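# Roll the carton in the palm until its label is up

## Task

A carton rests loose on the upturned palm of the hand. Using only that hand (its wrist camera, camera post and the arm's final link count as hand), reorient the carton so its label points upward. The goal picture shows one acceptable lying position, and rotation about the vertical is free. The task fails if the carton contacts anything besides the hand or leaves it. To finish, the carton must sit still for a moment on the palm or fingers, clear of the wrist, camera and post. The palm must face straight up, and no hand motor may show "moving" or "overload" or be accumulating time toward a shutdown (motors dead from the start are exempt). Then declare completion. The hand is opened at that point, and the carton must still be label-up resting on the open hand; anything kept in place only by the robot does not count.

## Robot and tools

Robot: one 6-joint arm carrying a right hand with index, middle, ring and thumb, 16 finger motors in all. A wrist camera, cam_wrist (504x504 fisheye), rides on a post at the wrist. A fixed mast sits on the palm side at x +0.05 to +0.10, z -0.16 to -0.11, reaching y = +0.06 m, and it can collide with things.

Frames. Scene frame: origin on the table under the arm base, +z up, +y to the left when facing along +x. The state line reports the hand point in this frame: end_effector_position in metres, end_effector_quat_wxyz, plus velocities in m/s and rad/s. The hand point is in front of the palm, at the spot where thumb tip meets index and middle tips in a pinch. Its own axes: +z runs along straight fingers toward the tips, +x crosses the palm away from the thumb, and +y points out of the palm face (the face is at y = -0.062 m). So "palm straight up" means the hand point's +y aligned with scene +z. Straight-finger knuckles sit at z = -0.017 m and the tips reach 0.139 m beyond them. Only the rubber fingertip caps grip well.

A row is one flat list of 24 numbers, each in [-1, 1], for the single arm and hand. Order: dx, dy, dz, rx, ry, rz, then index_mcp, index_abd, index_pip, index_dip, middle_mcp, middle_abd, middle_pip, middle_dip, ring_mcp, ring_abd, ring_pip, ring_dip, thumb_cmc, thumb_axl, thumb_mcp, thumb_ipl, current_limit, speed.
- dx..rz: an offset, not a pose. It is expressed in the hand point's own axes and counted from the hand point pose in the most recent result that shows it. Before such a result exists, and for second or later calls in one reply, it counts from where the robot is when the action begins. 1.0 equals 0.6 m or 180 degrees. rx, ry, rz form one rotation vector. In a multi-row action every row counts from that same base, not from the row before. All zeros means go back to the base pose; it does not mean hold still. Each step, the command is clipped to within 100 mm and 16 degrees of the measured pose.
- Finger numbers: absolute goal angles, mapped linearly between each hinge's stops. Going toward -1 flexes: _mcp bends a finger at the knuckle (+1 = -18 deg, -1 = +128 deg, straight at +0.75). _abd swings it sideways away from the thumb (-60/+60, straight +0.00). _pip (-29/+108, straight +0.58) and _dip (-21/+117, straight +0.70) bend the middle and end joints. thumb_cmc (-20/+120, straight +0.71) brings the thumb from beside the palm to in front of it. thumb_axl (-27/+140, straight +0.68) rolls it about its length. thumb_mcp (-69/+109, straight +0.23) and thumb_ipl (-77/+108, straight +0.17) bend it: toward +z when axl is straight, and in the cmc -1 direction when axl is at -0.40.
- current_limit: a current cap for all motors, scaled from 0 at -1 to 550 mA at +1, never under 11 mA. Low values also limit speed, and well below 0 a finger may not lift itself. speed: set-point rate is (speed+1)/2 of 5.9 rad/s. The starting values are +0.4 and -0.6, and whatever was last sent stays in effect.

Tools:
- execute_actions {"actions": [...], "pictures": bool}. An empty list just reports the state. An action is {"rows": [[24 numbers],...], "steps": n}: up to 15 rows and up to 15 steps at 1/30 s each (default 15), and the last row repeats if there are fewer rows than steps. A wait is {"steps": n} with n up to 300; it counts from the last result, so your reply time is included. Only one action or wait per call.
- move {target: one 24-number row, speed: 0.002-0.5 m/s (default 0.25; turning up to twice that in rad/s), stop_force: 9-40 N optional}. It drives the hand point in a straight line toward the offset target over 0.5 to 10 s, and the hand numbers are sent at the start. stop_force stops the path when the wrist sensor feels that much added push along the line to the target. It is unreliable on moves that rotate, and should be left off when moving away from something being pressed. Its result line gives the ending (done, off_target, moving, held, fault, contact) and the limits (paced = clipped, held = some steps blocked).
- wait {seconds: 0-10}.
- zoom_image {camera: "cam_wrist", region: [x0,y0,x1,y1]}, pixel coordinates with the origin at top-left, at most 504x504.
- show_instructions: shows the reference (goal) image.
- finished_scene {scene: n}: declares the scene done and grades it. It cannot be undone.

Results: the state line; Wrist force/torque in hand-point axes (offset up to about 4 N, noise, saturation near 50 N, and "no reading" is harmless). Per-motor lists in row order: hand_goal, hand_measured, hand_current_ma (positive pushes toward -1) and hand_state (moving, goal, blocked, overload). Also hand_current_limit and hand_speed. "Hand target" gives the pose the controller is now driving toward. "pose unreachable" or HELD means the clearance check altered or blocked a command. MOTOR HOT warns at 70 °C.

Avoid: keeping any motor at 495 mA or more. After 5 s of that it shuts down for 10 s (overload) and a drop is likely, so ease finger goals once they touch the carton. Avoid the carton touching anything but the hand. Avoid fast or deep contacts: torque faults (wrist joints limited to 26.6 N m) and 150 N force faults stop the arm for 10 s and the hand ignores new numbers during that time. Also avoid overheating and sudden jerks. Arm motion lags commands by about 0.17 s and may fall short after big moves, so check the reported pose. Small random pushes can hit the carton. Before finishing, level the palm, let the fingers settle at their goals, and make sure the carton would stay label-up on an open hand.

Each tool is called after ">>>" as name(argument=value, ...), one argument or row to a line, values as JSON.

Reference images:

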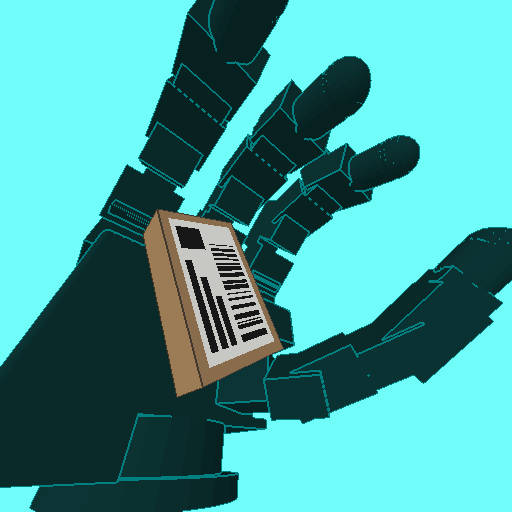

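## Session

>>> execute_actions(
  actions=[],
)

Scene clock: 0.00 s of 4800.00 s.
end_effector_position=(+0.5961, +0.0871, +0.4946) hand_goal=(+0.046, +0.000, -0.008, +0.280, +0.046, +0.000, -0.008, +0.280, +0.046, +0.000, -0.008, +0.280, -0.104, +0.266, +0.032, -0.018) hand_measured=(+0.060, +0.000, -0.006, +0.282, +0.060, +0.000, -0.006, +0.282, +0.062, +0.000, -0.006, +0.282, -0.092, +0.270, +0.034, -0.016) hand_current_ma=(+77, +0, +12, +12, +76, +0, +12, +14, +89, +0, +12, +12, +65, +27, +12, +11) hand_state=(goal, goal, goal, goal, goal, goal, goal, goal, goal, goal, goal, goal, goal, goal, goal, goal) hand_current_limit=0.40 hand_speed=-0.60 end_effector_quat_wxyz=(+0.501, +0.452, +0.519, +0.524) end_effector_velocity=(-0.000, -0.000, -0.000) end_effector_angular_velocity=(+0.000, +0.001, -0.000)
Joint positions: [-0.144 -1.208  2.21  -4.196 -1.348 -0.034]
Joint velocities: [-0.    -0.001  0.001  0.001  0.     0.   ]
Wrist force (N, on the end effector, along its own x y z axes, offset not removed): no reading
Wrist torque (N m, same axes, about the end effector's origin, offset not removed): no reading
Hand target: +0.596, +0.087, +0.495; +0.501, +0.452, +0.519, +0.524

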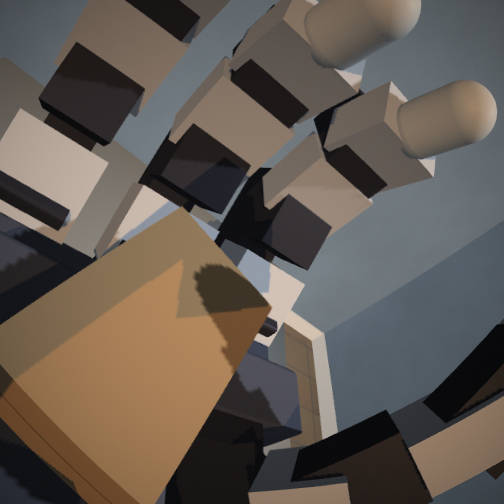

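>>> zoom_image(
  camera="cam_wrist",
  region=[0, 180, 324, 504],
)

Region (0, 180, 324, 504) of cam_wrist's 504x504 image, scaled by 1.556, with more detail than that image has.

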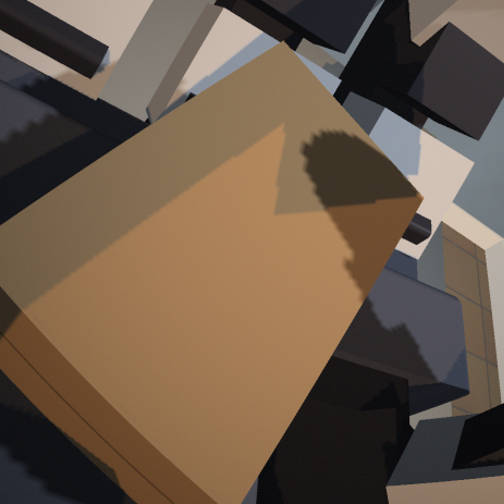

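>>> move(
  target=[0,0,0,0.125,0,0.04,0.046,0,-0.008,0.28,0.046,0,-0.008,0.28,0.046,0,-0.008,0.28,-0.104,0.266,0.032,-0.018,0.4,-0.6],
  speed=0.1,
)

Scene clock: 62.43 s of 4800.00 s.
end_effector_position=(+0.5962, +0.0871, +0.4946) hand_goal=(+0.046, +0.000, -0.008, +0.280, +0.046, +0.000, -0.008, +0.280, +0.046, +0.000, -0.008, +0.280, -0.104, +0.266, +0.032, -0.018) hand_measured=(+0.060, +0.000, -0.006, +0.282, +0.060, +0.000, -0.006, +0.282, +0.062, +0.000, -0.006, +0.282, -0.092, +0.270, +0.032, -0.016) hand_current_ma=(+77, +0, +12, +12, +76, +0, +12, +14, +89, +0, +12, +12, +65, +27, +5, +10) hand_state=(goal, goal, goal, goal, goal, goal, goal, goal, goal, goal, goal, goal, goal, goal, goal, goal) hand_current_limit=0.40 hand_speed=-0.60 end_effector_quat_wxyz=(+0.370, +0.572, +0.582, +0.443) end_effector_velocity=(-0.000, +0.000, +0.000) end_effector_angular_velocity=(+0.001, +0.011, +0.000)
Joint positions: [-0.13  -1.555  2.266 -3.505 -1.366  0.008]
Joint velocities: [ 0.    -0.009 -0.001  0.022  0.    -0.   ]
Wrist force (N, on the end effector, along its own x y z axes, offset not removed): [1.3 -1.7 2.0]
Wrist torque (N m, same axes, about the end effector's origin, offset not removed): [-0.38 -0.31 0.05]
Hand target: +0.596, +0.087, +0.495; +0.370, +0.572, +0.582, +0.443
Off the commanded pose: 0.000 m, 0 deg.
move: done
camera_calibration (this result's frames):
cam_wrist: T_world_to_cam=[[0.275598, -0.780279, 0.561436, -0.343001], [-0.814363, -0.499838, -0.294917, 0.630044], [0.510744, -0.375934, -0.773184, 0.233501], [0, 0, 0, 1]] pos_world=[0.488355, 0.135064, 0.558923]

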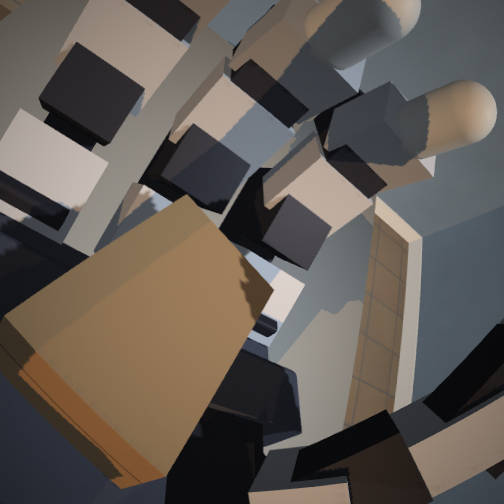

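>>> zoom_image(
  camera="cam_wrist",
  region=[0, 180, 324, 504],
)

Region (0, 180, 324, 504) of cam_wrist's 504x504 image, scaled by 1.556, with more detail than that image has.

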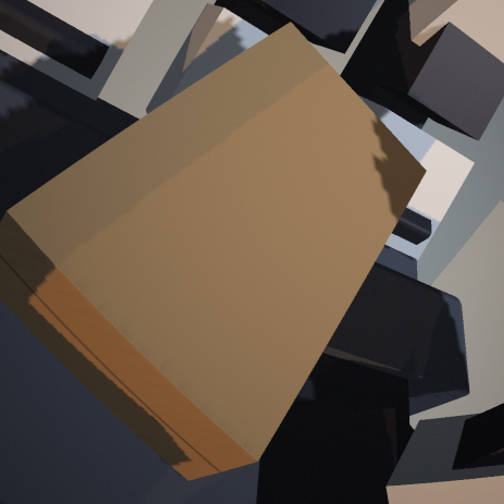

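>>> move(
  target=[0,0,0,0.07,0,0.045,-0.137,0,0.21,0.33,-0.137,0,0.21,0.33,-0.137,0,0.21,0.33,-0.104,0.266,0.032,-0.018,0.4,-0.6],
  speed=0.1,
)

Scene clock: 101.17 s of 4800.00 s.
end_effector_position=(+0.5963, +0.0871, +0.4945) hand_goal=(-0.136, +0.000, +0.210, +0.330, -0.136, +0.000, +0.210, +0.330, -0.136, +0.000, +0.210, +0.330, -0.104, +0.266, +0.032, -0.018) hand_measured=(-0.116, +0.000, +0.210, +0.328, -0.114, +0.000, +0.210, +0.326, -0.112, +0.000, +0.210, +0.328, -0.092, +0.270, +0.032, -0.016) hand_current_ma=(+107, +0, -5, -14, +116, +0, -5, -16, +124, +0, -5, -14, +65, +27, +3, +10) hand_state=(goal, goal, goal, goal, blocked, goal, goal, goal, blocked, goal, goal, goal, goal, goal, goal, goal) hand_current_limit=0.40 hand_speed=-0.60 end_effector_quat_wxyz=(+0.274, +0.649, +0.585, +0.402) end_effector_velocity=(+0.001, +0.001, -0.001) end_effector_angular_velocity=(+0.003, +0.013, +0.001)
Joint positions: [-0.116 -1.697  2.19  -3.065 -1.366  0.11 ]
Joint velocities: [ 0.001 -0.002 -0.005  0.019  0.001  0.002]
Wrist force (N, on the end effector, along its own x y z axes, offset not removed): [4.1 0.0 2.4]
Wrist torque (N m, same axes, about the end effector's origin, offset not removed): [-0.39 -0.67 0.39]
Hand target: +0.596, +0.087, +0.495; +0.273, +0.649, +0.585, +0.402
Off the commanded pose: 0.000 m, 0 deg.
move: done
camera_calibration (this result's frames):
cam_wrist: T_world_to_cam=[[0.361796, -0.845757, 0.392172, -0.305009], [-0.880752, -0.447982, -0.153584, 0.595259], [0.305581, -0.28984, -0.90698, 0.414451], [0, 0, 0, 1]] pos_world=[0.507978, 0.128826, 0.586937]

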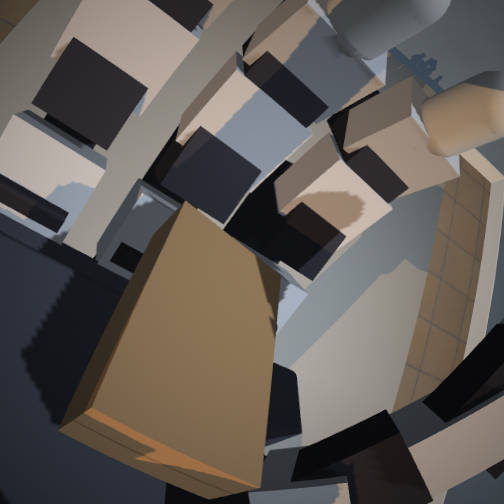

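>>> zoom_image(
  camera="cam_wrist",
  region=[30, 180, 354, 504],
)

Region (30, 180, 354, 504) of cam_wrist's 504x504 image, scaled by 1.556, with more detail than that image has.

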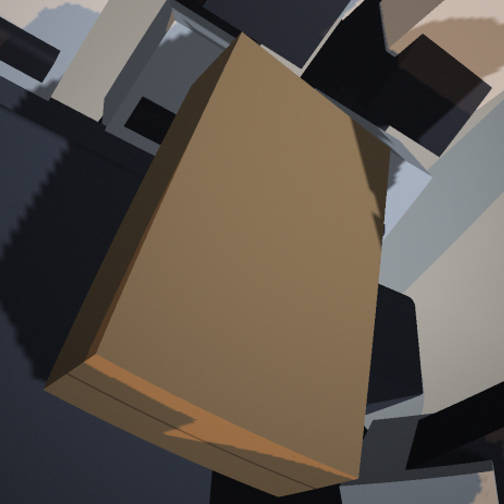

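>>> move(
  target=[0,0,0,0,0,-0.065,0.2,-0.1,0.43,-0.4,0.2,0,0.43,-0.4,0.2,0.1,0.43,-0.4,-0.104,0.266,0.032,-0.018,0.4,-0.6],
  speed=0.1,
)

Scene clock: 114.07 s of 4800.00 s.
end_effector_position=(+0.5963, +0.0871, +0.4945) hand_goal=(+0.200, -0.100, +0.430, -0.400, +0.200, +0.000, +0.430, -0.400, +0.200, +0.100, +0.430, -0.400, -0.104, +0.266, +0.032, -0.018) hand_measured=(+0.210, -0.096, +0.430, -0.398, +0.210, +0.000, +0.430, -0.396, +0.212, +0.098, +0.430, -0.398, -0.092, +0.270, +0.032, -0.016) hand_current_ma=(+51, +17, +2, +14, +54, +0, +2, +16, +59, -9, +2, +14, +65, +27, -2, +8) hand_state=(goal, goal, goal, goal, goal, goal, goal, goal, goal, goal, goal, goal, goal, goal, goal, goal) hand_current_limit=0.40 hand_speed=-0.60 end_effector_quat_wxyz=(+0.313, +0.586, +0.648, +0.372) end_effector_velocity=(-0.001, +0.000, -0.000) end_effector_angular_velocity=(-0.007, -0.002, +0.005)
Joint positions: [-0.165 -1.705  2.213 -3.074 -1.325 -0.12 ]
Joint velocities: [-0.003 -0.001  0.003 -0.002  0.003 -0.011]
Wrist force (N, on the end effector, along its own x y z axes, offset not removed): [-0.4 1.6 -1.4]
Wrist torque (N m, same axes, about the end effector's origin, offset not removed): [0.50 0.11 -0.16]
Hand target: +0.596, +0.087, +0.495; +0.313, +0.586, +0.649, +0.372
Off the commanded pose: 0.000 m, 0 deg.
move: done
camera_calibration (this result's frames):
cam_wrist: T_world_to_cam=[[0.435154, -0.723061, 0.536492, -0.43078], [-0.823722, -0.56028, -0.0869916, 0.53813], [0.363486, -0.404066, -0.83941, 0.356442], [0, 0, 0, 1]] pos_world=[0.501164, 0.13405, 0.577124]

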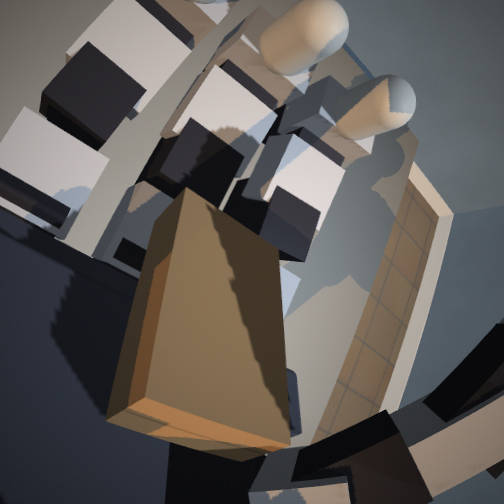

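>>> move(
  target=[0,0,0,0,0,0,0.42,-0.1,0.43,-0.4,0.42,0,0.43,-0.4,0.42,0.1,0.43,-0.4,-0.104,0.266,0.032,-0.018,0.4,-0.7],
  speed=0.1,
)

Scene clock: 116.50 s of 4800.00 s.
end_effector_position=(+0.5963, +0.0871, +0.4945) hand_goal=(+0.420, -0.100, +0.430, -0.400, +0.420, +0.000, +0.430, -0.400, +0.420, +0.100, +0.430, -0.400, -0.104, +0.266, +0.032, -0.018) hand_measured=(+0.430, -0.096, +0.430, -0.398, +0.430, +0.000, +0.430, -0.396, +0.430, +0.098, +0.430, -0.398, -0.092, +0.270, +0.032, -0.016) hand_current_ma=(+56, +17, +2, +14, +58, +0, +2, +16, +57, -9, +2, +14, +65, +27, -2, +8) hand_state=(goal, goal, goal, goal, goal, goal, goal, goal, goal, goal, goal, goal, goal, goal, goal, goal) hand_current_limit=0.40 hand_speed=-0.70 end_effector_quat_wxyz=(+0.313, +0.586, +0.648, +0.372) end_effector_velocity=(+0.000, +0.000, -0.001) end_effector_angular_velocity=(+0.000, +0.003, +0.000)
Joint positions: [-0.165 -1.705  2.213 -3.074 -1.325 -0.12 ]
Joint velocities: [-0.     0.     0.001  0.003  0.    -0.   ]
Wrist force (N, on the end effector, along its own x y z axes, offset not removed): [1.1 4.2 3.3]
Wrist torque (N m, same axes, about the end effector's origin, offset not removed): [0.40 -0.37 0.17]
Hand target: +0.596, +0.087, +0.495; +0.313, +0.586, +0.648, +0.372
Off the commanded pose: 0.000 m, 0 deg.
move: done
camera_calibration (this result's frames):
cam_wrist: T_world_to_cam=[[0.435185, -0.723064, 0.536463, -0.430764], [-0.823733, -0.560274, -0.0869354, 0.538085], [0.363426, -0.404069, -0.839434, 0.356467], [0, 0, 0, 1]] pos_world=[0.501151, 0.134042, 0.577098]

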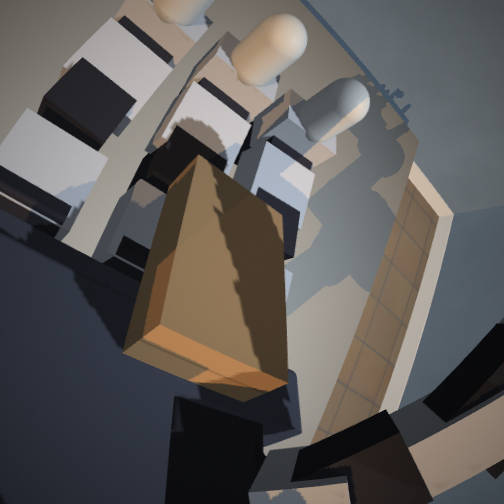

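>>> move(
  target=[0,0,0,0,0,0,0.6,-0.1,0.43,-0.4,0.6,0,0.43,-0.4,0.6,0.1,0.43,-0.4,-0.104,0.266,0.032,-0.018,0.4,-0.7],
  speed=0.1,
)

Scene clock: 119.13 s of 4800.00 s.
end_effector_position=(+0.5963, +0.0871, +0.4945) hand_goal=(+0.600, -0.100, +0.430, -0.400, +0.600, +0.000, +0.430, -0.400, +0.600, +0.100, +0.430, -0.400, -0.104, +0.266, +0.032, -0.018) hand_measured=(+0.610, -0.096, +0.430, -0.398, +0.610, +0.000, +0.430, -0.396, +0.610, +0.098, +0.430, -0.398, -0.092, +0.270, +0.032, -0.016) hand_current_ma=(+49, +17, +3, +14, +51, +0, +3, +16, +53, -9, +3, +14, +65, +27, -2, +8) hand_state=(goal, goal, goal, goal, goal, goal, goal, goal, goal, goal, goal, goal, goal, goal, goal, goal) hand_current_limit=0.40 hand_speed=-0.70 end_effector_quat_wxyz=(+0.313, +0.586, +0.648, +0.372) end_effector_velocity=(-0.000, -0.000, +0.000) end_effector_angular_velocity=(-0.001, -0.000, +0.000)
Joint positions: [-0.165 -1.705  2.213 -3.074 -1.325 -0.12 ]
Joint velocities: [-0.    -0.     0.    -0.     0.    -0.001]
Wrist force (N, on the end effector, along its own x y z axes, offset not removed): [0.7 -0.8 1.4]
Wrist torque (N m, same axes, about the end effector's origin, offset not removed): [-0.08 -0.16 0.18]
Hand target: +0.596, +0.087, +0.494; +0.313, +0.586, +0.648, +0.372
Off the commanded pose: 0.000 m, 0 deg.
move: done
camera_calibration (this result's frames):
cam_wrist: T_world_to_cam=[[0.435148, -0.723059, 0.536499, -0.430783], [-0.823721, -0.560281, -0.0870011, 0.538135], [0.363497, -0.404067, -0.839404, 0.356438], [0, 0, 0, 1]] pos_world=[0.501163, 0.13405, 0.577128]

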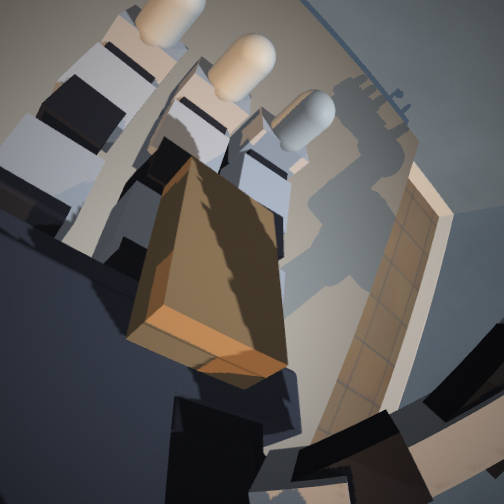

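>>> zoom_image(
  camera="cam_wrist",
  region=[70, 100, 370, 400],
)

Region (70, 100, 370, 400) of cam_wrist's 504x504 image, scaled by 1.680, with more detail than that image has.

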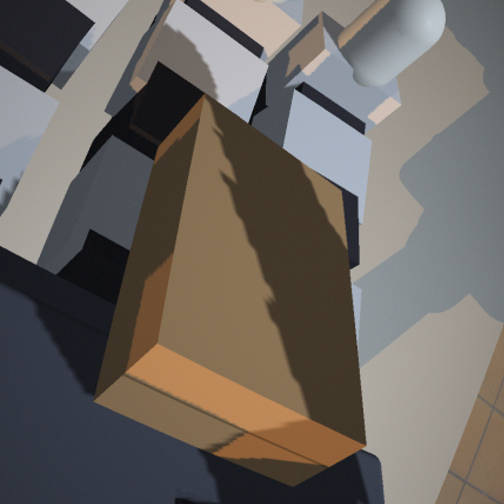

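>>> move(
  target=[0,0,0,0,0,0,0.76,-0.1,0.56,-0.4,0.76,0,0.56,-0.4,0.76,0.1,0.56,-0.4,-0.104,0.266,0.032,-0.018,0.4,-0.7],
  speed=0.1,
)

Scene clock: 129.37 s of 4800.00 s.
end_effector_position=(+0.5963, +0.0871, +0.4945) hand_goal=(+0.760, -0.100, +0.560, -0.400, +0.760, +0.000, +0.560, -0.400, +0.760, +0.100, +0.560, -0.400, -0.104, +0.266, +0.032, -0.018) hand_measured=(+0.768, -0.096, +0.560, -0.398, +0.768, +0.000, +0.560, -0.396, +0.768, +0.098, +0.560, -0.398, -0.092, +0.270, +0.032, -0.016) hand_current_ma=(+43, +17, +0, +14, +44, +0, +0, +16, +45, -9, +0, +14, +65, +27, -2, +8) hand_state=(goal, goal, goal, goal, goal, goal, goal, goal, goal, goal, goal, goal, goal, goal, goal, goal) hand_current_limit=0.40 hand_speed=-0.70 end_effector_quat_wxyz=(+0.313, +0.586, +0.648, +0.372) end_effector_velocity=(+0.000, -0.001, +0.000) end_effector_angular_velocity=(-0.001, -0.000, -0.001)
Joint positions: [-0.165 -1.705  2.213 -3.074 -1.325 -0.12 ]
Joint velocities: [-0.001  0.     0.    -0.001 -0.    -0.001]
Wrist force (N, on the end effector, along its own x y z axes, offset not removed): [0.0 0.0 4.1]
Wrist torque (N m, same axes, about the end effector's origin, offset not removed): [-0.29 -0.19 -0.13]
Hand target: +0.596, +0.087, +0.495; +0.313, +0.586, +0.648, +0.372
Off the commanded pose: 0.000 m, 0 deg.
move: done
camera_calibration (this result's frames):
cam_wrist: T_world_to_cam=[[0.435184, -0.723064, 0.536464, -0.430764], [-0.823732, -0.560274, -0.0869375, 0.538086], [0.363428, -0.404069, -0.839433, 0.356467], [0, 0, 0, 1]] pos_world=[0.50115, 0.134043, 0.5771]

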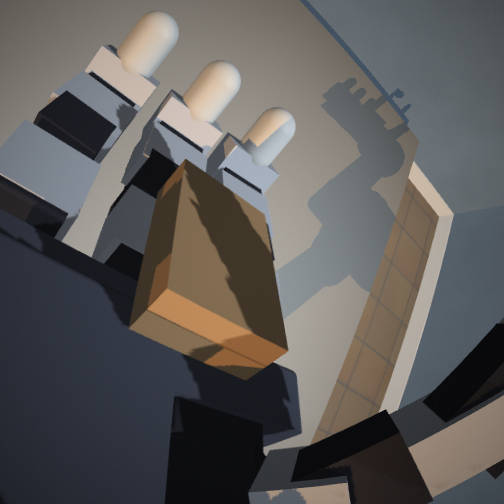

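>>> zoom_image(
  camera="cam_wrist",
  region=[0, 0, 320, 320],
)

Region (0, 0, 320, 320) of cam_wrist's 504x504 image, scaled by 1.575, with more detail than that image has.

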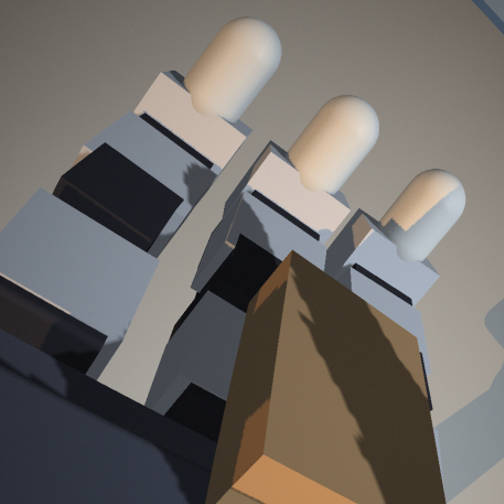

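>>> zoom_image(
  camera="cam_wrist",
  region=[90, 130, 350, 390],
)

Region (90, 130, 350, 390) of cam_wrist's 504x504 image, scaled by 1.938, with more detail than that image has.

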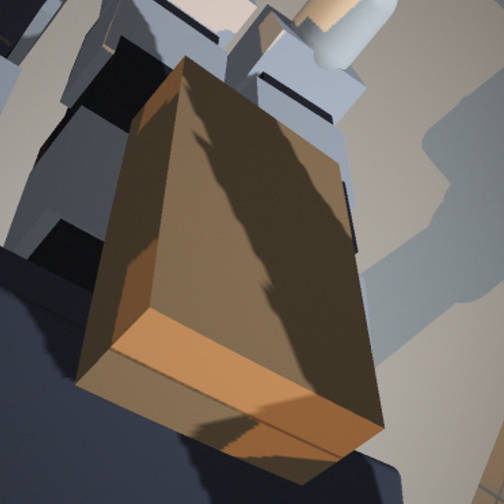

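>>> move(
  target=[0,0,0,-0.03,0,0,0.95,-0.05,0.58,-0.55,0.95,0,0.58,-0.55,0.95,0.05,0.58,-0.55,-0.104,0.266,0.032,-0.018,0.4,-0.7],
  speed=0.05,
)

Scene clock: 170.40 s of 4800.00 s.
end_effector_position=(+0.5962, +0.0871, +0.4945) hand_goal=(+0.950, -0.050, +0.580, -0.550, +0.950, +0.000, +0.580, -0.550, +0.950, +0.050, +0.580, -0.550, -0.104, +0.266, +0.032, -0.018) hand_measured=(+0.960, -0.048, +0.582, -0.546, +0.960, +0.000, +0.582, -0.546, +0.956, +0.052, +0.580, -0.546, -0.092, +0.270, +0.032, -0.016) hand_current_ma=(+50, +6, +10, +19, +50, +0, +8, +22, +35, +13, -1, +19, +63, +27, -3, +8) hand_state=(goal, goal, goal, goal, goal, goal, goal, goal, goal, goal, goal, goal, goal, goal, goal, goal) hand_current_limit=0.40 hand_speed=-0.70 end_effector_quat_wxyz=(+0.340, +0.571, +0.630, +0.402) end_effector_velocity=(-0.000, +0.001, -0.001) end_effector_angular_velocity=(+0.001, -0.010, +0.001)
Joint positions: [-0.166 -1.651  2.249 -3.258 -1.314 -0.097]
Joint velocities: [ 0.001  0.007  0.004 -0.022  0.001  0.002]
Wrist force (N, on the end effector, along its own x y z axes, offset not removed): [-0.5 4.2 1.6]
Wrist torque (N m, same axes, about the end effector's origin, offset not removed): [0.50 0.10 0.02]
Hand target: +0.596, +0.087, +0.495; +0.340, +0.571, +0.630, +0.402
Off the commanded pose: 0.000 m, 0 deg.
move: done
camera_calibration (this result's frames):
cam_wrist: T_world_to_cam=[[0.382015, -0.730368, 0.56624, -0.413156], [-0.813508, -0.556475, -0.168937, 0.572164], [0.438484, -0.396104, -0.806742, 0.294871], [0, 0, 0, 1]] pos_world=[0.493995, 0.133439, 0.56849]

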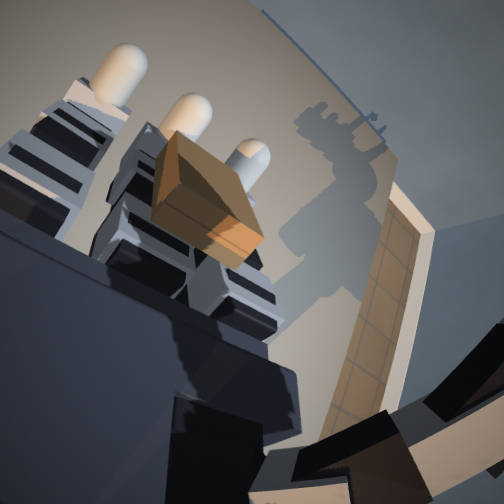

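>>> zoom_image(
  camera="cam_wrist",
  region=[60, 30, 340, 310],
)

Region (60, 30, 340, 310) of cam_wrist's 504x504 image, scaled by 1.800, with more detail than that image has.

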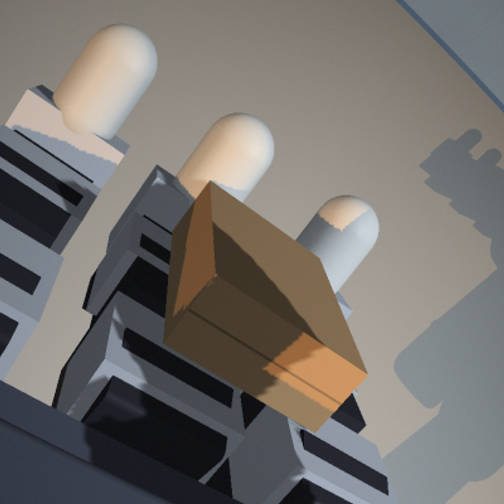

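>>> move(
  target=[0,0,0,0,0,0,0.45,-0.05,0.58,-0.5,0.45,0,0.58,-0.5,0.45,0.05,0.58,-0.5,-0.104,0.266,0.032,-0.018,0.4,-0.75],
  speed=0.05,
)

Scene clock: 191.40 s of 4800.00 s.
end_effector_position=(+0.5962, +0.0871, +0.4945) hand_goal=(+0.450, -0.050, +0.580, -0.500, +0.450, +0.000, +0.580, -0.500, +0.450, +0.050, +0.580, -0.500, -0.104, +0.266, +0.032, -0.018) hand_measured=(+0.480, -0.048, +0.582, -0.502, +0.480, +0.000, +0.582, -0.502, +0.480, +0.052, +0.580, -0.502, -0.092, +0.270, +0.032, -0.016) hand_current_ma=(+166, +6, +10, -10, +166, +0, +8, -13, +159, +13, +0, -12, +63, +27, -3, +8) hand_state=(blocked, goal, goal, goal, blocked, goal, goal, goal, blocked, goal, goal, goal, goal, goal, goal, goal) hand_current_limit=0.40 hand_speed=-0.75 end_effector_quat_wxyz=(+0.340, +0.571, +0.630, +0.402) end_effector_velocity=(+0.001, +0.000, -0.001) end_effector_angular_velocity=(+0.001, +0.002, +0.001)
Joint positions: [-0.166 -1.651  2.249 -3.258 -1.314 -0.097]
Joint velocities: [ 0.001  0.002 -0.001  0.002  0.     0.001]
Wrist force (N, on the end effector, along its own x y z axes, offset not removed): [2.7 0.3 7.1]
Wrist torque (N m, same axes, about the end effector's origin, offset not removed): [-0.22 -0.46 0.14]
Hand target: +0.596, +0.087, +0.495; +0.340, +0.571, +0.630, +0.402
Off the commanded pose: 0.000 m, 0 deg.
move: done
camera_calibration (this result's frames):
cam_wrist: T_world_to_cam=[[0.382022, -0.730365, 0.566238, -0.413156], [-0.813505, -0.556481, -0.168936, 0.572164], [0.438486, -0.3961, -0.806743, 0.294871], [0, 0, 0, 1]] pos_world=[0.493996, 0.133442, 0.568489]

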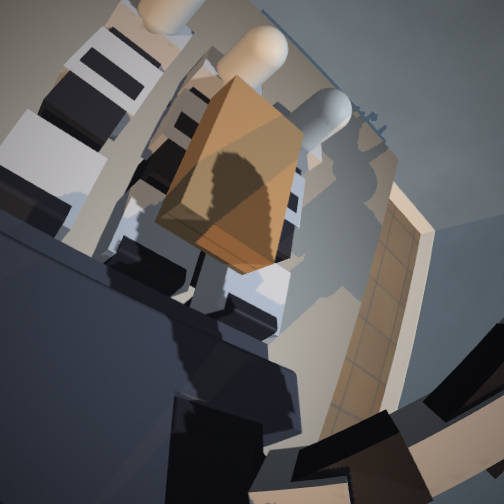

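>>> move(
  target=[0,0,0,0,0,0,0.05,-0.05,0.58,0.2,0.05,0,0.58,0.2,0.05,0.05,0.58,0.2,-0.104,0.266,0.032,-0.018,0.4,-0.75],
  speed=0.05,
)

Scene clock: 195.37 s of 4800.00 s.
end_effector_position=(+0.5962, +0.0871, +0.4945) hand_goal=(+0.050, -0.050, +0.580, +0.200, +0.050, +0.000, +0.580, +0.200, +0.050, +0.050, +0.580, +0.200, -0.104, +0.266, +0.032, -0.018) hand_measured=(+0.078, -0.048, +0.582, +0.198, +0.078, +0.000, +0.582, +0.198, +0.080, +0.052, +0.580, +0.198, -0.092, +0.270, +0.032, -0.016) hand_current_ma=(+153, +6, +10, -12, +156, +0, +8, -14, +158, +13, +1, -12, +63, +27, -3, +8) hand_state=(blocked, goal, goal, goal, blocked, goal, goal, goal, blocked, goal, goal, goal, goal, goal, goal, goal) hand_current_limit=0.40 hand_speed=-0.75 end_effector_quat_wxyz=(+0.340, +0.571, +0.630, +0.402) end_effector_velocity=(+0.000, -0.001, +0.001) end_effector_angular_velocity=(+0.000, -0.002, -0.001)
Joint positions: [-0.166 -1.651  2.249 -3.258 -1.314 -0.097]
Joint velocities: [-0.001 -0.    -0.001 -0.001  0.001  0.001]
Wrist force (N, on the end effector, along its own x y z axes, offset not removed): [1.1 -3.7 2.9]
Wrist torque (N m, same axes, about the end effector's origin, offset not removed): [-0.53 -0.15 -0.02]
Hand target: +0.596, +0.087, +0.495; +0.340, +0.571, +0.630, +0.402
Off the commanded pose: 0.000 m, 0 deg.
move: done
camera_calibration (this result's frames):
cam_wrist: T_world_to_cam=[[0.382015, -0.730368, 0.56624, -0.413157], [-0.813508, -0.556475, -0.168937, 0.572164], [0.438485, -0.396105, -0.806742, 0.294872], [0, 0, 0, 1]] pos_world=[0.493995, 0.133439, 0.568491]

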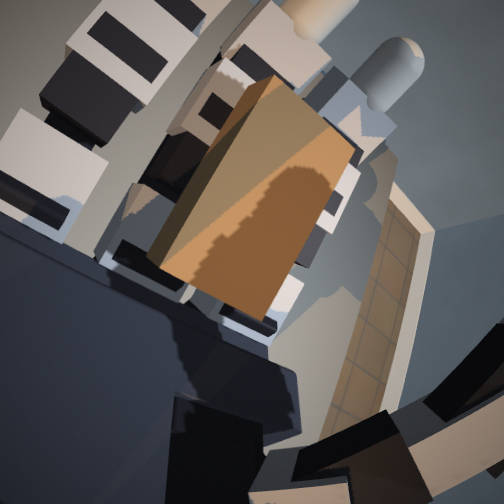

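>>> move(
  target=[0,0,0,0,0,0,-0.35,-0.05,0.58,0.5,-0.35,0,0.58,0.5,-0.35,0.05,0.58,0.5,-0.104,0.266,0.032,-0.018,0.4,-0.75],
  speed=0.05,
)

Scene clock: 200.37 s of 4800.00 s.
end_effector_position=(+0.5962, +0.0871, +0.4945) hand_goal=(-0.350, -0.050, +0.580, +0.500, -0.350, +0.000, +0.580, +0.500, -0.350, +0.050, +0.580, +0.500, -0.104, +0.266, +0.032, -0.018) hand_measured=(-0.328, -0.048, +0.582, +0.498, -0.328, +0.000, +0.582, +0.498, -0.328, +0.052, +0.580, +0.498, -0.092, +0.270, +0.032, -0.016) hand_current_ma=(+123, +6, +10, -13, +121, +0, +8, -15, +120, +13, +2, -13, +63, +27, -3, +8) hand_state=(blocked, goal, goal, goal, blocked, goal, goal, goal, blocked, goal, goal, goal, goal, goal, goal, goal) hand_current_limit=0.40 hand_speed=-0.75 end_effector_quat_wxyz=(+0.340, +0.571, +0.630, +0.402) end_effector_velocity=(+0.000, -0.001, +0.001) end_effector_angular_velocity=(-0.000, -0.002, -0.001)
Joint positions: [-0.166 -1.651  2.249 -3.258 -1.314 -0.097]
Joint velocities: [-0.001 -0.001 -0.001 -0.001  0.     0.   ]
Wrist force (N, on the end effector, along its own x y z axes, offset not removed): [3.9 1.3 -0.6]
Wrist torque (N m, same axes, about the end effector's origin, offset not removed): [0.20 -0.48 0.44]
Hand target: +0.596, +0.087, +0.495; +0.340, +0.571, +0.630, +0.402
Off the commanded pose: 0.000 m, 0 deg.
move: done
camera_calibration (this result's frames):
cam_wrist: T_world_to_cam=[[0.382015, -0.730367, 0.566241, -0.413157], [-0.813508, -0.556475, -0.168937, 0.572164], [0.438485, -0.396105, -0.806741, 0.294872], [0, 0, 0, 1]] pos_world=[0.493995, 0.133439, 0.568491]

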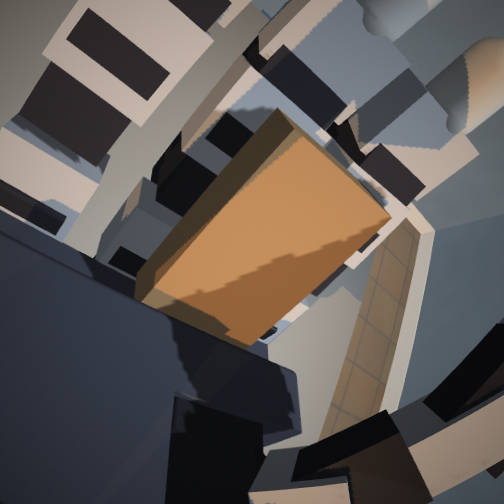

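>>> move(
  target=[0,0,0,0,0,0,-0.7,-0.05,0.58,0.6,-0.7,0,0.58,0.6,-0.7,0.05,0.58,0.6,-0.104,0.266,0.032,-0.018,0.4,-0.75],
  speed=0.05,
)

Scene clock: 203.43 s of 4800.00 s.
end_effector_position=(+0.5962, +0.0871, +0.4945) hand_goal=(-0.700, -0.050, +0.580, +0.600, -0.700, +0.000, +0.580, +0.600, -0.700, +0.050, +0.580, +0.600, -0.104, +0.266, +0.032, -0.018) hand_measured=(-0.484, -0.048, +0.582, +0.598, -0.482, +0.000, +0.582, +0.596, -0.688, +0.052, +0.580, +0.598, -0.092, +0.270, +0.032, -0.016) hand_current_ma=(+385, +6, +10, -13, +385, +0, +8, -15, +60, +13, +2, -13, +63, +27, -3, +8) hand_state=(blocked, goal, goal, goal, blocked, goal, goal, goal, goal, goal, goal, goal, goal, goal, goal, goal) hand_current_limit=0.40 hand_speed=-0.75 end_effector_quat_wxyz=(+0.340, +0.571, +0.630, +0.402) end_effector_velocity=(-0.000, +0.000, +0.002) end_effector_angular_velocity=(-0.001, -0.005, +0.001)
Joint positions: [-0.166 -1.651  2.249 -3.258 -1.314 -0.097]
Joint velocities: [ 0.    -0.001 -0.001 -0.003  0.    -0.   ]
Wrist force (N, on the end effector, along its own x y z axes, offset not removed): [2.9 -2.1 1.6]
Wrist torque (N m, same axes, about the end effector's origin, offset not removed): [-0.20 -0.30 0.31]
Hand target: +0.596, +0.087, +0.495; +0.340, +0.571, +0.630, +0.402
Off the commanded pose: 0.000 m, 0 deg.
move: done
camera_calibration (this result's frames):
cam_wrist: T_world_to_cam=[[0.382015, -0.730367, 0.56624, -0.413157], [-0.813508, -0.556475, -0.168937, 0.572164], [0.438485, -0.396105, -0.806742, 0.294872], [0, 0, 0, 1]] pos_world=[0.493995, 0.133439, 0.568491]

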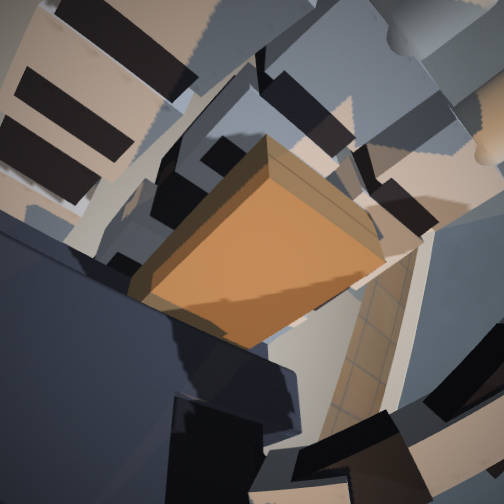

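>>> move(
  target=[0,0,0,-0.12,0,-0.01,-0.44,-0.05,0.58,0.6,-0.44,0,0.58,0.6,-0.44,0.05,0.58,0.6,-0.104,0.266,0.032,-0.018,0.2,-0.75],
  speed=0.1,
)

Scene clock: 216.53 s of 4800.00 s.
end_effector_position=(+0.5961, +0.0871, +0.4945) hand_goal=(-0.440, -0.050, +0.580, +0.600, -0.440, +0.000, +0.580, +0.600, -0.440, +0.050, +0.580, +0.600, -0.104, +0.266, +0.032, -0.018) hand_measured=(-0.436, -0.048, +0.582, +0.598, -0.436, +0.000, +0.582, +0.598, -0.436, +0.052, +0.580, +0.598, -0.092, +0.270, +0.032, -0.016) hand_current_ma=(+26, +6, +10, -13, +25, +0, +8, -15, +25, +13, +2, -13, +63, +27, -3, +8) hand_state=(goal, goal, goal, goal, goal, goal, goal, goal, goal, goal, goal, goal, goal, goal, goal, goal) hand_current_limit=0.20 hand_speed=-0.75 end_effector_quat_wxyz=(+0.447, +0.487, +0.553, +0.508) end_effector_velocity=(+0.000, -0.000, +0.001) end_effector_angular_velocity=(-0.000, -0.013, -0.001)
Joint positions: [-0.163 -1.337  2.262 -3.976 -1.294 -0.023]
Joint velocities: [ 0.001  0.01  -0.005 -0.018 -0.001  0.002]
Wrist force (N, on the end effector, along its own x y z axes, offset not removed): [2.8 1.6 0.0]
Wrist torque (N m, same axes, about the end effector's origin, offset not removed): [0.13 -0.37 0.31]
Hand target: +0.596, +0.087, +0.495; +0.447, +0.487, +0.552, +0.508
Off the commanded pose: 0.000 m, 0 deg.
move: done
camera_calibration (this result's frames):
cam_wrist: T_world_to_cam=[[0.150745, -0.740166, 0.655309, -0.318434], [-0.691124, -0.552876, -0.465485, 0.645453], [0.706841, -0.38273, -0.594889, 0.0290675], [0, 0, 0, 1]] pos_world=[0.473544, 0.132286, 0.526413]

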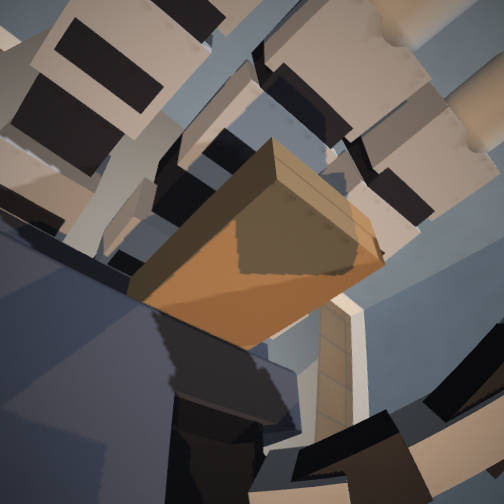

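>>> move(
  target=[0,0,0,0,0,0,-0.4,-0.05,0.1,0.65,-0.4,0,0.1,0.65,-0.4,0.05,0.3,0.6,-0.104,0.266,0.032,-0.018,0.2,-0.75],
  speed=0.05,
)

Scene clock: 220.10 s of 4800.00 s.
end_effector_position=(+0.5961, +0.0872, +0.4945) hand_goal=(-0.400, -0.050, +0.100, +0.650, -0.400, +0.000, +0.100, +0.650, -0.400, +0.050, +0.300, +0.600, -0.104, +0.266, +0.032, -0.018) hand_measured=(-0.376, -0.048, +0.118, +0.648, -0.378, +0.000, +0.118, +0.646, -0.400, +0.052, +0.302, +0.598, -0.092, +0.270, +0.032, -0.016) hand_current_ma=(+125, +6, +95, -14, +121, +0, +88, -17, +5, +13, +13, -13, +63, +27, -3, +8) hand_state=(blocked, goal, goal, goal, blocked, goal, goal, goal, goal, goal, goal, goal, goal, goal, goal, goal) hand_current_limit=0.20 hand_speed=-0.75 end_effector_quat_wxyz=(+0.447, +0.487, +0.553, +0.508) end_effector_velocity=(+0.000, -0.000, +0.000) end_effector_angular_velocity=(+0.001, +0.000, -0.000)
Joint positions: [-0.163 -1.337  2.262 -3.976 -1.294 -0.023]
Joint velocities: [-0.    -0.    -0.001  0.001  0.     0.001]
Wrist force (N, on the end effector, along its own x y z axes, offset not removed): [0.2 -1.4 3.7]
Wrist torque (N m, same axes, about the end effector's origin, offset not removed): [-0.74 -0.18 0.05]
Hand target: +0.596, +0.087, +0.495; +0.447, +0.487, +0.553, +0.508
Off the commanded pose: 0.000 m, 0 deg.
move: done
camera_calibration (this result's frames):
cam_wrist: T_world_to_cam=[[0.150782, -0.740159, 0.655308, -0.318433], [-0.691099, -0.552908, -0.465483, 0.645453], [0.706857, -0.382697, -0.594892, 0.0290681], [0, 0, 0, 1]] pos_world=[0.473539, 0.132309, 0.526411]

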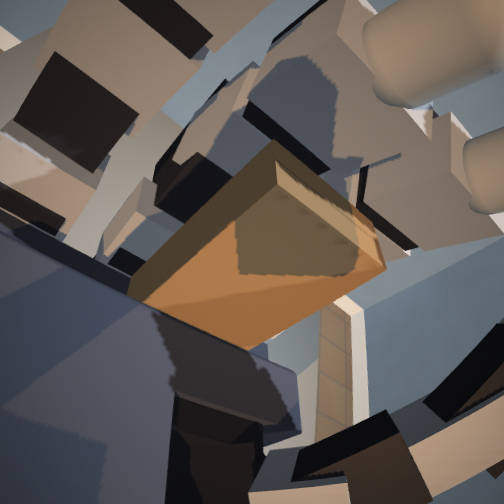

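>>> move(
  target=[0,0,0,-0.055,0,0,0.07,-0.05,0.58,-0.8,0.07,0,0.58,-0.8,0.07,0.05,0.4,0.3,-0.104,0.266,0.032,-0.018,0.2,-0.6],
  speed=0.1,
)

Scene clock: 264.90 s of 4800.00 s.
end_effector_position=(+0.5960, +0.0872, +0.4945) hand_goal=(+0.070, -0.050, +0.580, -0.800, +0.070, +0.000, +0.580, -0.800, +0.070, +0.050, +0.400, +0.300, -0.104, +0.266, +0.032, -0.018) hand_measured=(+0.076, -0.048, +0.580, -0.798, +0.076, +0.000, +0.580, -0.798, +0.076, +0.052, +0.400, +0.302, -0.092, +0.270, +0.032, -0.016) hand_current_ma=(+30, +6, -4, +11, +28, +0, -4, +13, +37, +13, -5, +14, +63, +27, -3, +8) hand_state=(goal, goal, goal, goal, goal, goal, goal, goal, goal, goal, goal, goal, goal, goal, goal, goal) hand_current_limit=0.20 hand_speed=-0.60 end_effector_quat_wxyz=(+0.487, +0.447, +0.507, +0.553) end_effector_velocity=(+0.001, -0.000, -0.001) end_effector_angular_velocity=(-0.001, +0.001, -0.001)
Joint positions: [-0.152 -1.183  2.197 -4.244 -1.305  0.025]
Joint velocities: [-0.001  0.001 -0.001  0.001 -0.    -0.001]
Wrist force (N, on the end effector, along its own x y z axes, offset not removed): [1.1 2.2 0.2]
Wrist torque (N m, same axes, about the end effector's origin, offset not removed): [0.30 -0.08 0.15]
Hand target: +0.596, +0.087, +0.495; +0.487, +0.447, +0.507, +0.553
Off the commanded pose: 0.000 m, 0 deg.
move: done
camera_calibration (this result's frames):
cam_wrist: T_world_to_cam=[[0.0380533, -0.754648, 0.655025, -0.249838], [-0.600594, -0.541166, -0.58858, 0.651326], [0.798648, -0.371007, -0.47383, -0.0864925], [0, 0, 0, 1]] pos_world=[0.469767, 0.131847, 0.506025]

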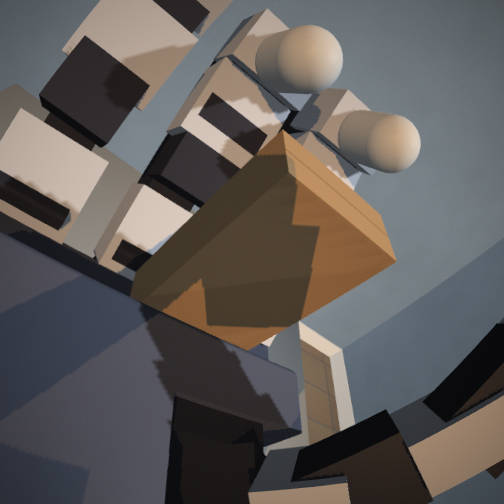

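>>> move(
  target=[0,0,0,0,0,0,0.07,-0.05,0.05,-0.8,0.07,0,0.05,-0.8,0.07,0.05,0.4,0.3,-0.104,0.266,0.032,-0.018,0.2,-0.6],
  speed=0.1,
)

Scene clock: 267.83 s of 4800.00 s.
end_effector_position=(+0.5960, +0.0872, +0.4945) hand_goal=(+0.070, -0.050, +0.050, -0.800, +0.070, +0.000, +0.050, -0.800, +0.070, +0.050, +0.400, +0.300, -0.104, +0.266, +0.032, -0.018) hand_measured=(+0.076, -0.048, +0.052, -0.798, +0.080, +0.000, +0.064, -0.798, +0.076, +0.052, +0.400, +0.302, -0.092, +0.270, +0.032, -0.016) hand_current_ma=(+30, +6, +12, +11, +51, +0, +77, +13, +37, +13, -5, +14, +63, +27, -3, +8) hand_state=(goal, goal, goal, goal, goal, goal, goal, goal, goal, goal, goal, goal, goal, goal, goal, goal) hand_current_limit=0.20 hand_speed=-0.60 end_effector_quat_wxyz=(+0.487, +0.447, +0.507, +0.553) end_effector_velocity=(+0.000, -0.000, -0.000) end_effector_angular_velocity=(-0.000, +0.001, +0.000)
Joint positions: [-0.152 -1.183  2.197 -4.244 -1.305  0.025]
Joint velocities: [-0.    -0.    -0.     0.001  0.    -0.   ]
Wrist force (N, on the end effector, along its own x y z axes, offset not removed): [-1.8 -2.1 1.8]
Wrist torque (N m, same axes, about the end effector's origin, offset not removed): [-0.42 0.16 -0.08]
Hand target: +0.596, +0.087, +0.495; +0.487, +0.447, +0.507, +0.553
Off the commanded pose: 0.000 m, 0 deg.
move: done
camera_calibration (this result's frames):
cam_wrist: T_world_to_cam=[[0.0380522, -0.754648, 0.655025, -0.249837], [-0.600593, -0.541165, -0.588581, 0.651326], [0.798649, -0.371007, -0.473829, -0.0864942], [0, 0, 0, 1]] pos_world=[0.469767, 0.131846, 0.506024]

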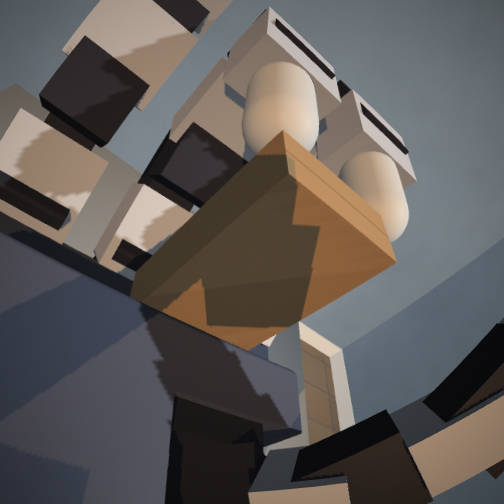

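>>> move(
  target=[0,0,0,0,0,0,0.07,-0.05,-0.15,-0.88,0.07,0,-0.15,-0.88,0.07,0.05,0.4,0.3,-0.104,0.266,0.032,-0.018,0.2,-0.6],
  speed=0.1,
)

Scene clock: 280.53 s of 4800.00 s.
end_effector_position=(+0.5960, +0.0872, +0.4945) hand_goal=(+0.070, -0.050, -0.150, -0.880, +0.070, +0.000, -0.150, -0.880, +0.070, +0.050, +0.400, +0.300, -0.104, +0.266, +0.032, -0.018) hand_measured=(+0.080, -0.048, -0.134, -0.878, +0.104, +0.000, -0.058, -0.856, +0.076, +0.052, +0.400, +0.302, -0.092, +0.270, +0.032, -0.016) hand_current_ma=(+52, +6, +79, +16, +185, +0, +330, +120, +37, +13, -5, +14, +63, +27, -3, +8) hand_state=(goal, goal, goal, goal, blocked, goal, blocked, blocked, goal, goal, goal, goal, goal, goal, goal, goal) hand_current_limit=0.20 hand_speed=-0.60 end_effector_quat_wxyz=(+0.487, +0.447, +0.507, +0.553) end_effector_velocity=(+0.000, -0.001, -0.000) end_effector_angular_velocity=(+0.000, +0.001, -0.001)
Joint positions: [-0.152 -1.183  2.197 -4.244 -1.305  0.025]
Joint velocities: [-0.001 -0.     0.     0.001  0.     0.   ]
Wrist force (N, on the end effector, along its own x y z axes, offset not removed): [4.3 1.7 2.1]
Wrist torque (N m, same axes, about the end effector's origin, offset not removed): [-0.04 -0.54 0.32]
Hand target: +0.596, +0.087, +0.495; +0.487, +0.447, +0.507, +0.553
Off the commanded pose: 0.000 m, 0 deg.
move: done
camera_calibration (this result's frames):
cam_wrist: T_world_to_cam=[[0.0380545, -0.754648, 0.655025, -0.249837], [-0.600595, -0.541165, -0.58858, 0.651326], [0.798647, -0.371006, -0.473832, -0.0864929], [0, 0, 0, 1]] pos_world=[0.469768, 0.131846, 0.506024]

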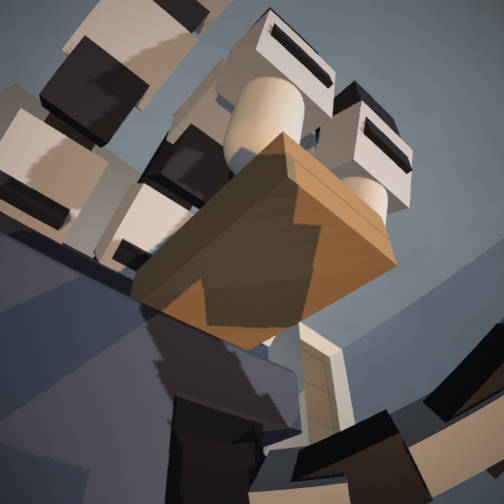

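>>> move(
  target=[0,0,0,0,0,0,0.48,-0.05,-0.1,-0.85,0.48,0,-0.06,-0.85,0.3,0.05,0.4,0.3,-0.104,0.266,0.032,-0.018,0.2,-0.5],
  speed=0.1,
)

>>> move(
  target=[0,0,0,0,0,0,0.48,-0.05,-0.5,-0.435,0.48,0,-0.5,-0.435,0.3,0.05,0.4,0.3,-0.104,0.266,0.032,-0.018,0.2,-0.5],
  speed=0.1,
)

Scene clock: 294.20 s of 4800.00 s.
end_effector_position=(+0.5960, +0.0872, +0.4945) hand_goal=(+0.480, -0.050, -0.100, -0.850, +0.480, +0.000, -0.060, -0.850, +0.300, +0.050, +0.400, +0.300, -0.104, +0.266, +0.032, -0.018) hand_measured=(+0.486, -0.048, -0.102, -0.854, +0.486, +0.000, -0.058, -0.850, +0.310, +0.052, +0.400, +0.302, -0.092, +0.270, +0.032, -0.016) hand_current_ma=(+37, +6, -11, -20, +37, +0, +15, +0, +49, +13, -1, +13, +63, +27, -3, +8) hand_state=(goal, goal, goal, goal, goal, goal, goal, goal, goal, goal, goal, goal, goal, goal, goal, goal) hand_current_limit=0.20 hand_speed=-0.50 end_effector_quat_wxyz=(+0.487, +0.447, +0.507, +0.553) end_effector_velocity=(+0.000, -0.000, -0.000) end_effector_angular_velocity=(-0.000, +0.001, -0.000)
Joint positions: [-0.152 -1.183  2.197 -4.244 -1.305  0.025]
Joint velocities: [-0.  0.  0.  0.  0. -0.]
Wrist force (N, on the end effector, along its own x y z axes, offset not removed): [3.4 -1.2 3.2]
Wrist torque (N m, same axes, about the end effector's origin, offset not removed): [-0.62 -0.60 0.21]
Hand target: +0.596, +0.087, +0.495; +0.487, +0.447, +0.507, +0.553
Off the commanded pose: 0.000 m, 0 deg.
move: done
camera_calibration (this result's frames):
cam_wrist: T_world_to_cam=[[0.0380501, -0.754648, 0.655026, -0.249836], [-0.600591, -0.541166, -0.588583, 0.651326], [0.798651, -0.371007, -0.473826, -0.0864958], [0, 0, 0, 1]] pos_world=[0.469767, 0.131847, 0.506025]

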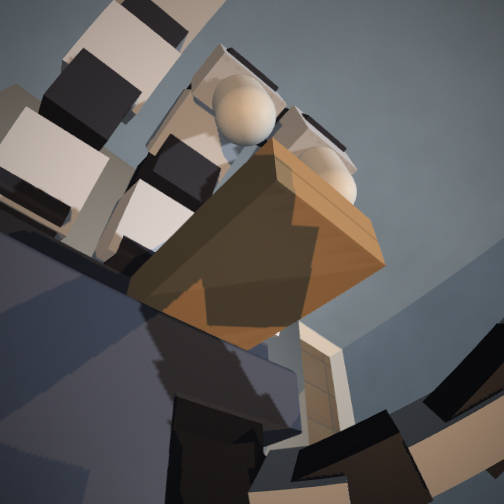

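Scene clock: 294.87 s of 4800.00 s.
end_effector_position=(+0.5960, +0.0872, +0.4945) hand_goal=(+0.480, -0.050, -0.500, -0.434, +0.480, +0.000, -0.500, -0.434, +0.300, +0.050, +0.400, +0.300, -0.104, +0.266, +0.032, -0.018) hand_measured=(+0.488, -0.048, -0.498, -0.438, +0.488, +0.000, -0.498, -0.438, +0.310, +0.052, +0.400, +0.302, -0.092, +0.270, +0.032, -0.016) hand_current_ma=(+38, +6, +10, -21, +38, +0, +10, -24, +49, +13, -1, +13, +63, +27, -3, +8) hand_state=(goal, goal, goal, goal, goal, goal, goal, goal, goal, goal, goal, goal, goal, goal, goal, goal) hand_current_limit=0.20 hand_speed=-0.50 end_effector_quat_wxyz=(+0.487, +0.447, +0.507, +0.553) end_effector_velocity=(+0.000, -0.000, +0.000) end_effector_angular_velocity=(+0.001, +0.000, +0.000)
Joint positions: [-0.152 -1.183  2.197 -4.244 -1.305  0.025]
Joint velocities: [-0.     0.    -0.001  0.     0.     0.001]
Wrist force (N, on the end effector, along its own x y z axes, offset not removed): [2.6 0.7 5.1]
Wrist torque (N m, same axes, about the end effector's origin, offset not removed): [-0.26 -0.45 0.34]
Hand target: +0.596, +0.087, +0.495; +0.487, +0.447, +0.507, +0.553
Off the commanded pose: 0.000 m, 0 deg.
move: done
camera_calibration (this result's frames):
cam_wrist: T_world_to_cam=[[0.0380498, -0.754648, 0.655026, -0.249836], [-0.600591, -0.541166, -0.588583, 0.651326], [0.798651, -0.371007, -0.473826, -0.0864958], [0, 0, 0, 1]] pos_world=[0.469767, 0.131847, 0.506025]

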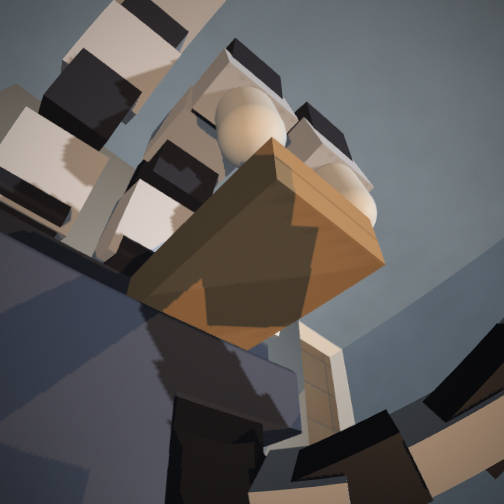

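>>> move(
  target=[0,0,0,0,0,0,0.25,-0.05,-0.5,-0.435,0.25,0,-0.5,-0.435,0.3,0.05,0.4,0.3,-0.104,0.266,0.032,-0.018,0.2,-0.75],
  speed=0.1,
)

Scene clock: 297.73 s of 4800.00 s.
end_effector_position=(+0.5960, +0.0872, +0.4945) hand_goal=(+0.250, -0.050, -0.500, -0.434, +0.250, +0.000, -0.500, -0.434, +0.300, +0.050, +0.400, +0.300, -0.104, +0.266, +0.032, -0.018) hand_measured=(+0.316, -0.048, -0.498, -0.438, +0.374, +0.000, -0.498, -0.438, +0.310, +0.052, +0.400, +0.302, -0.092, +0.270, +0.032, -0.016) hand_current_ma=(+330, +6, +8, -20, +330, +0, +9, -24, +49, +13, -1, +13, +63, +27, -3, +8) hand_state=(blocked, goal, goal, goal, blocked, goal, goal, goal, goal, goal, goal, goal, goal, goal, goal, goal) hand_current_limit=0.20 hand_speed=-0.75 end_effector_quat_wxyz=(+0.487, +0.447, +0.507, +0.553) end_effector_velocity=(+0.000, -0.001, -0.000) end_effector_angular_velocity=(+0.001, +0.001, -0.001)
Joint positions: [-0.152 -1.183  2.197 -4.244 -1.305  0.025]
Joint velocities: [-0.001 -0.     0.     0.001 -0.     0.001]
Wrist force (N, on the end effector, along its own x y z axes, offset not removed): [2.5 -1.5 4.6]
Wrist torque (N m, same axes, about the end effector's origin, offset not removed): [-0.68 -0.32 0.02]
Hand target: +0.596, +0.087, +0.495; +0.487, +0.447, +0.507, +0.553
Off the commanded pose: 0.000 m, 0 deg.
move: done
camera_calibration (this result's frames):
cam_wrist: T_world_to_cam=[[0.03805, -0.754648, 0.655026, -0.249836], [-0.600591, -0.541166, -0.588583, 0.651326], [0.798651, -0.371007, -0.473826, -0.0864958], [0, 0, 0, 1]] pos_world=[0.469767, 0.131847, 0.506025]

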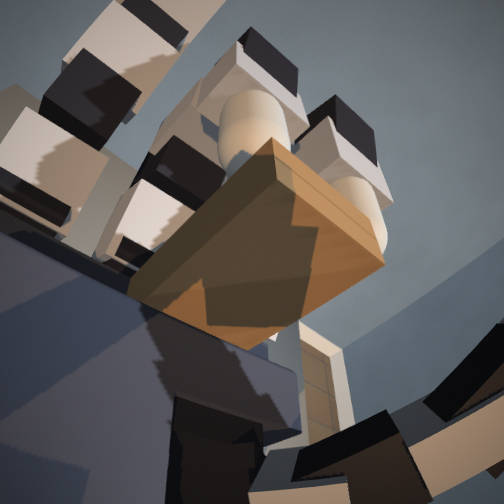

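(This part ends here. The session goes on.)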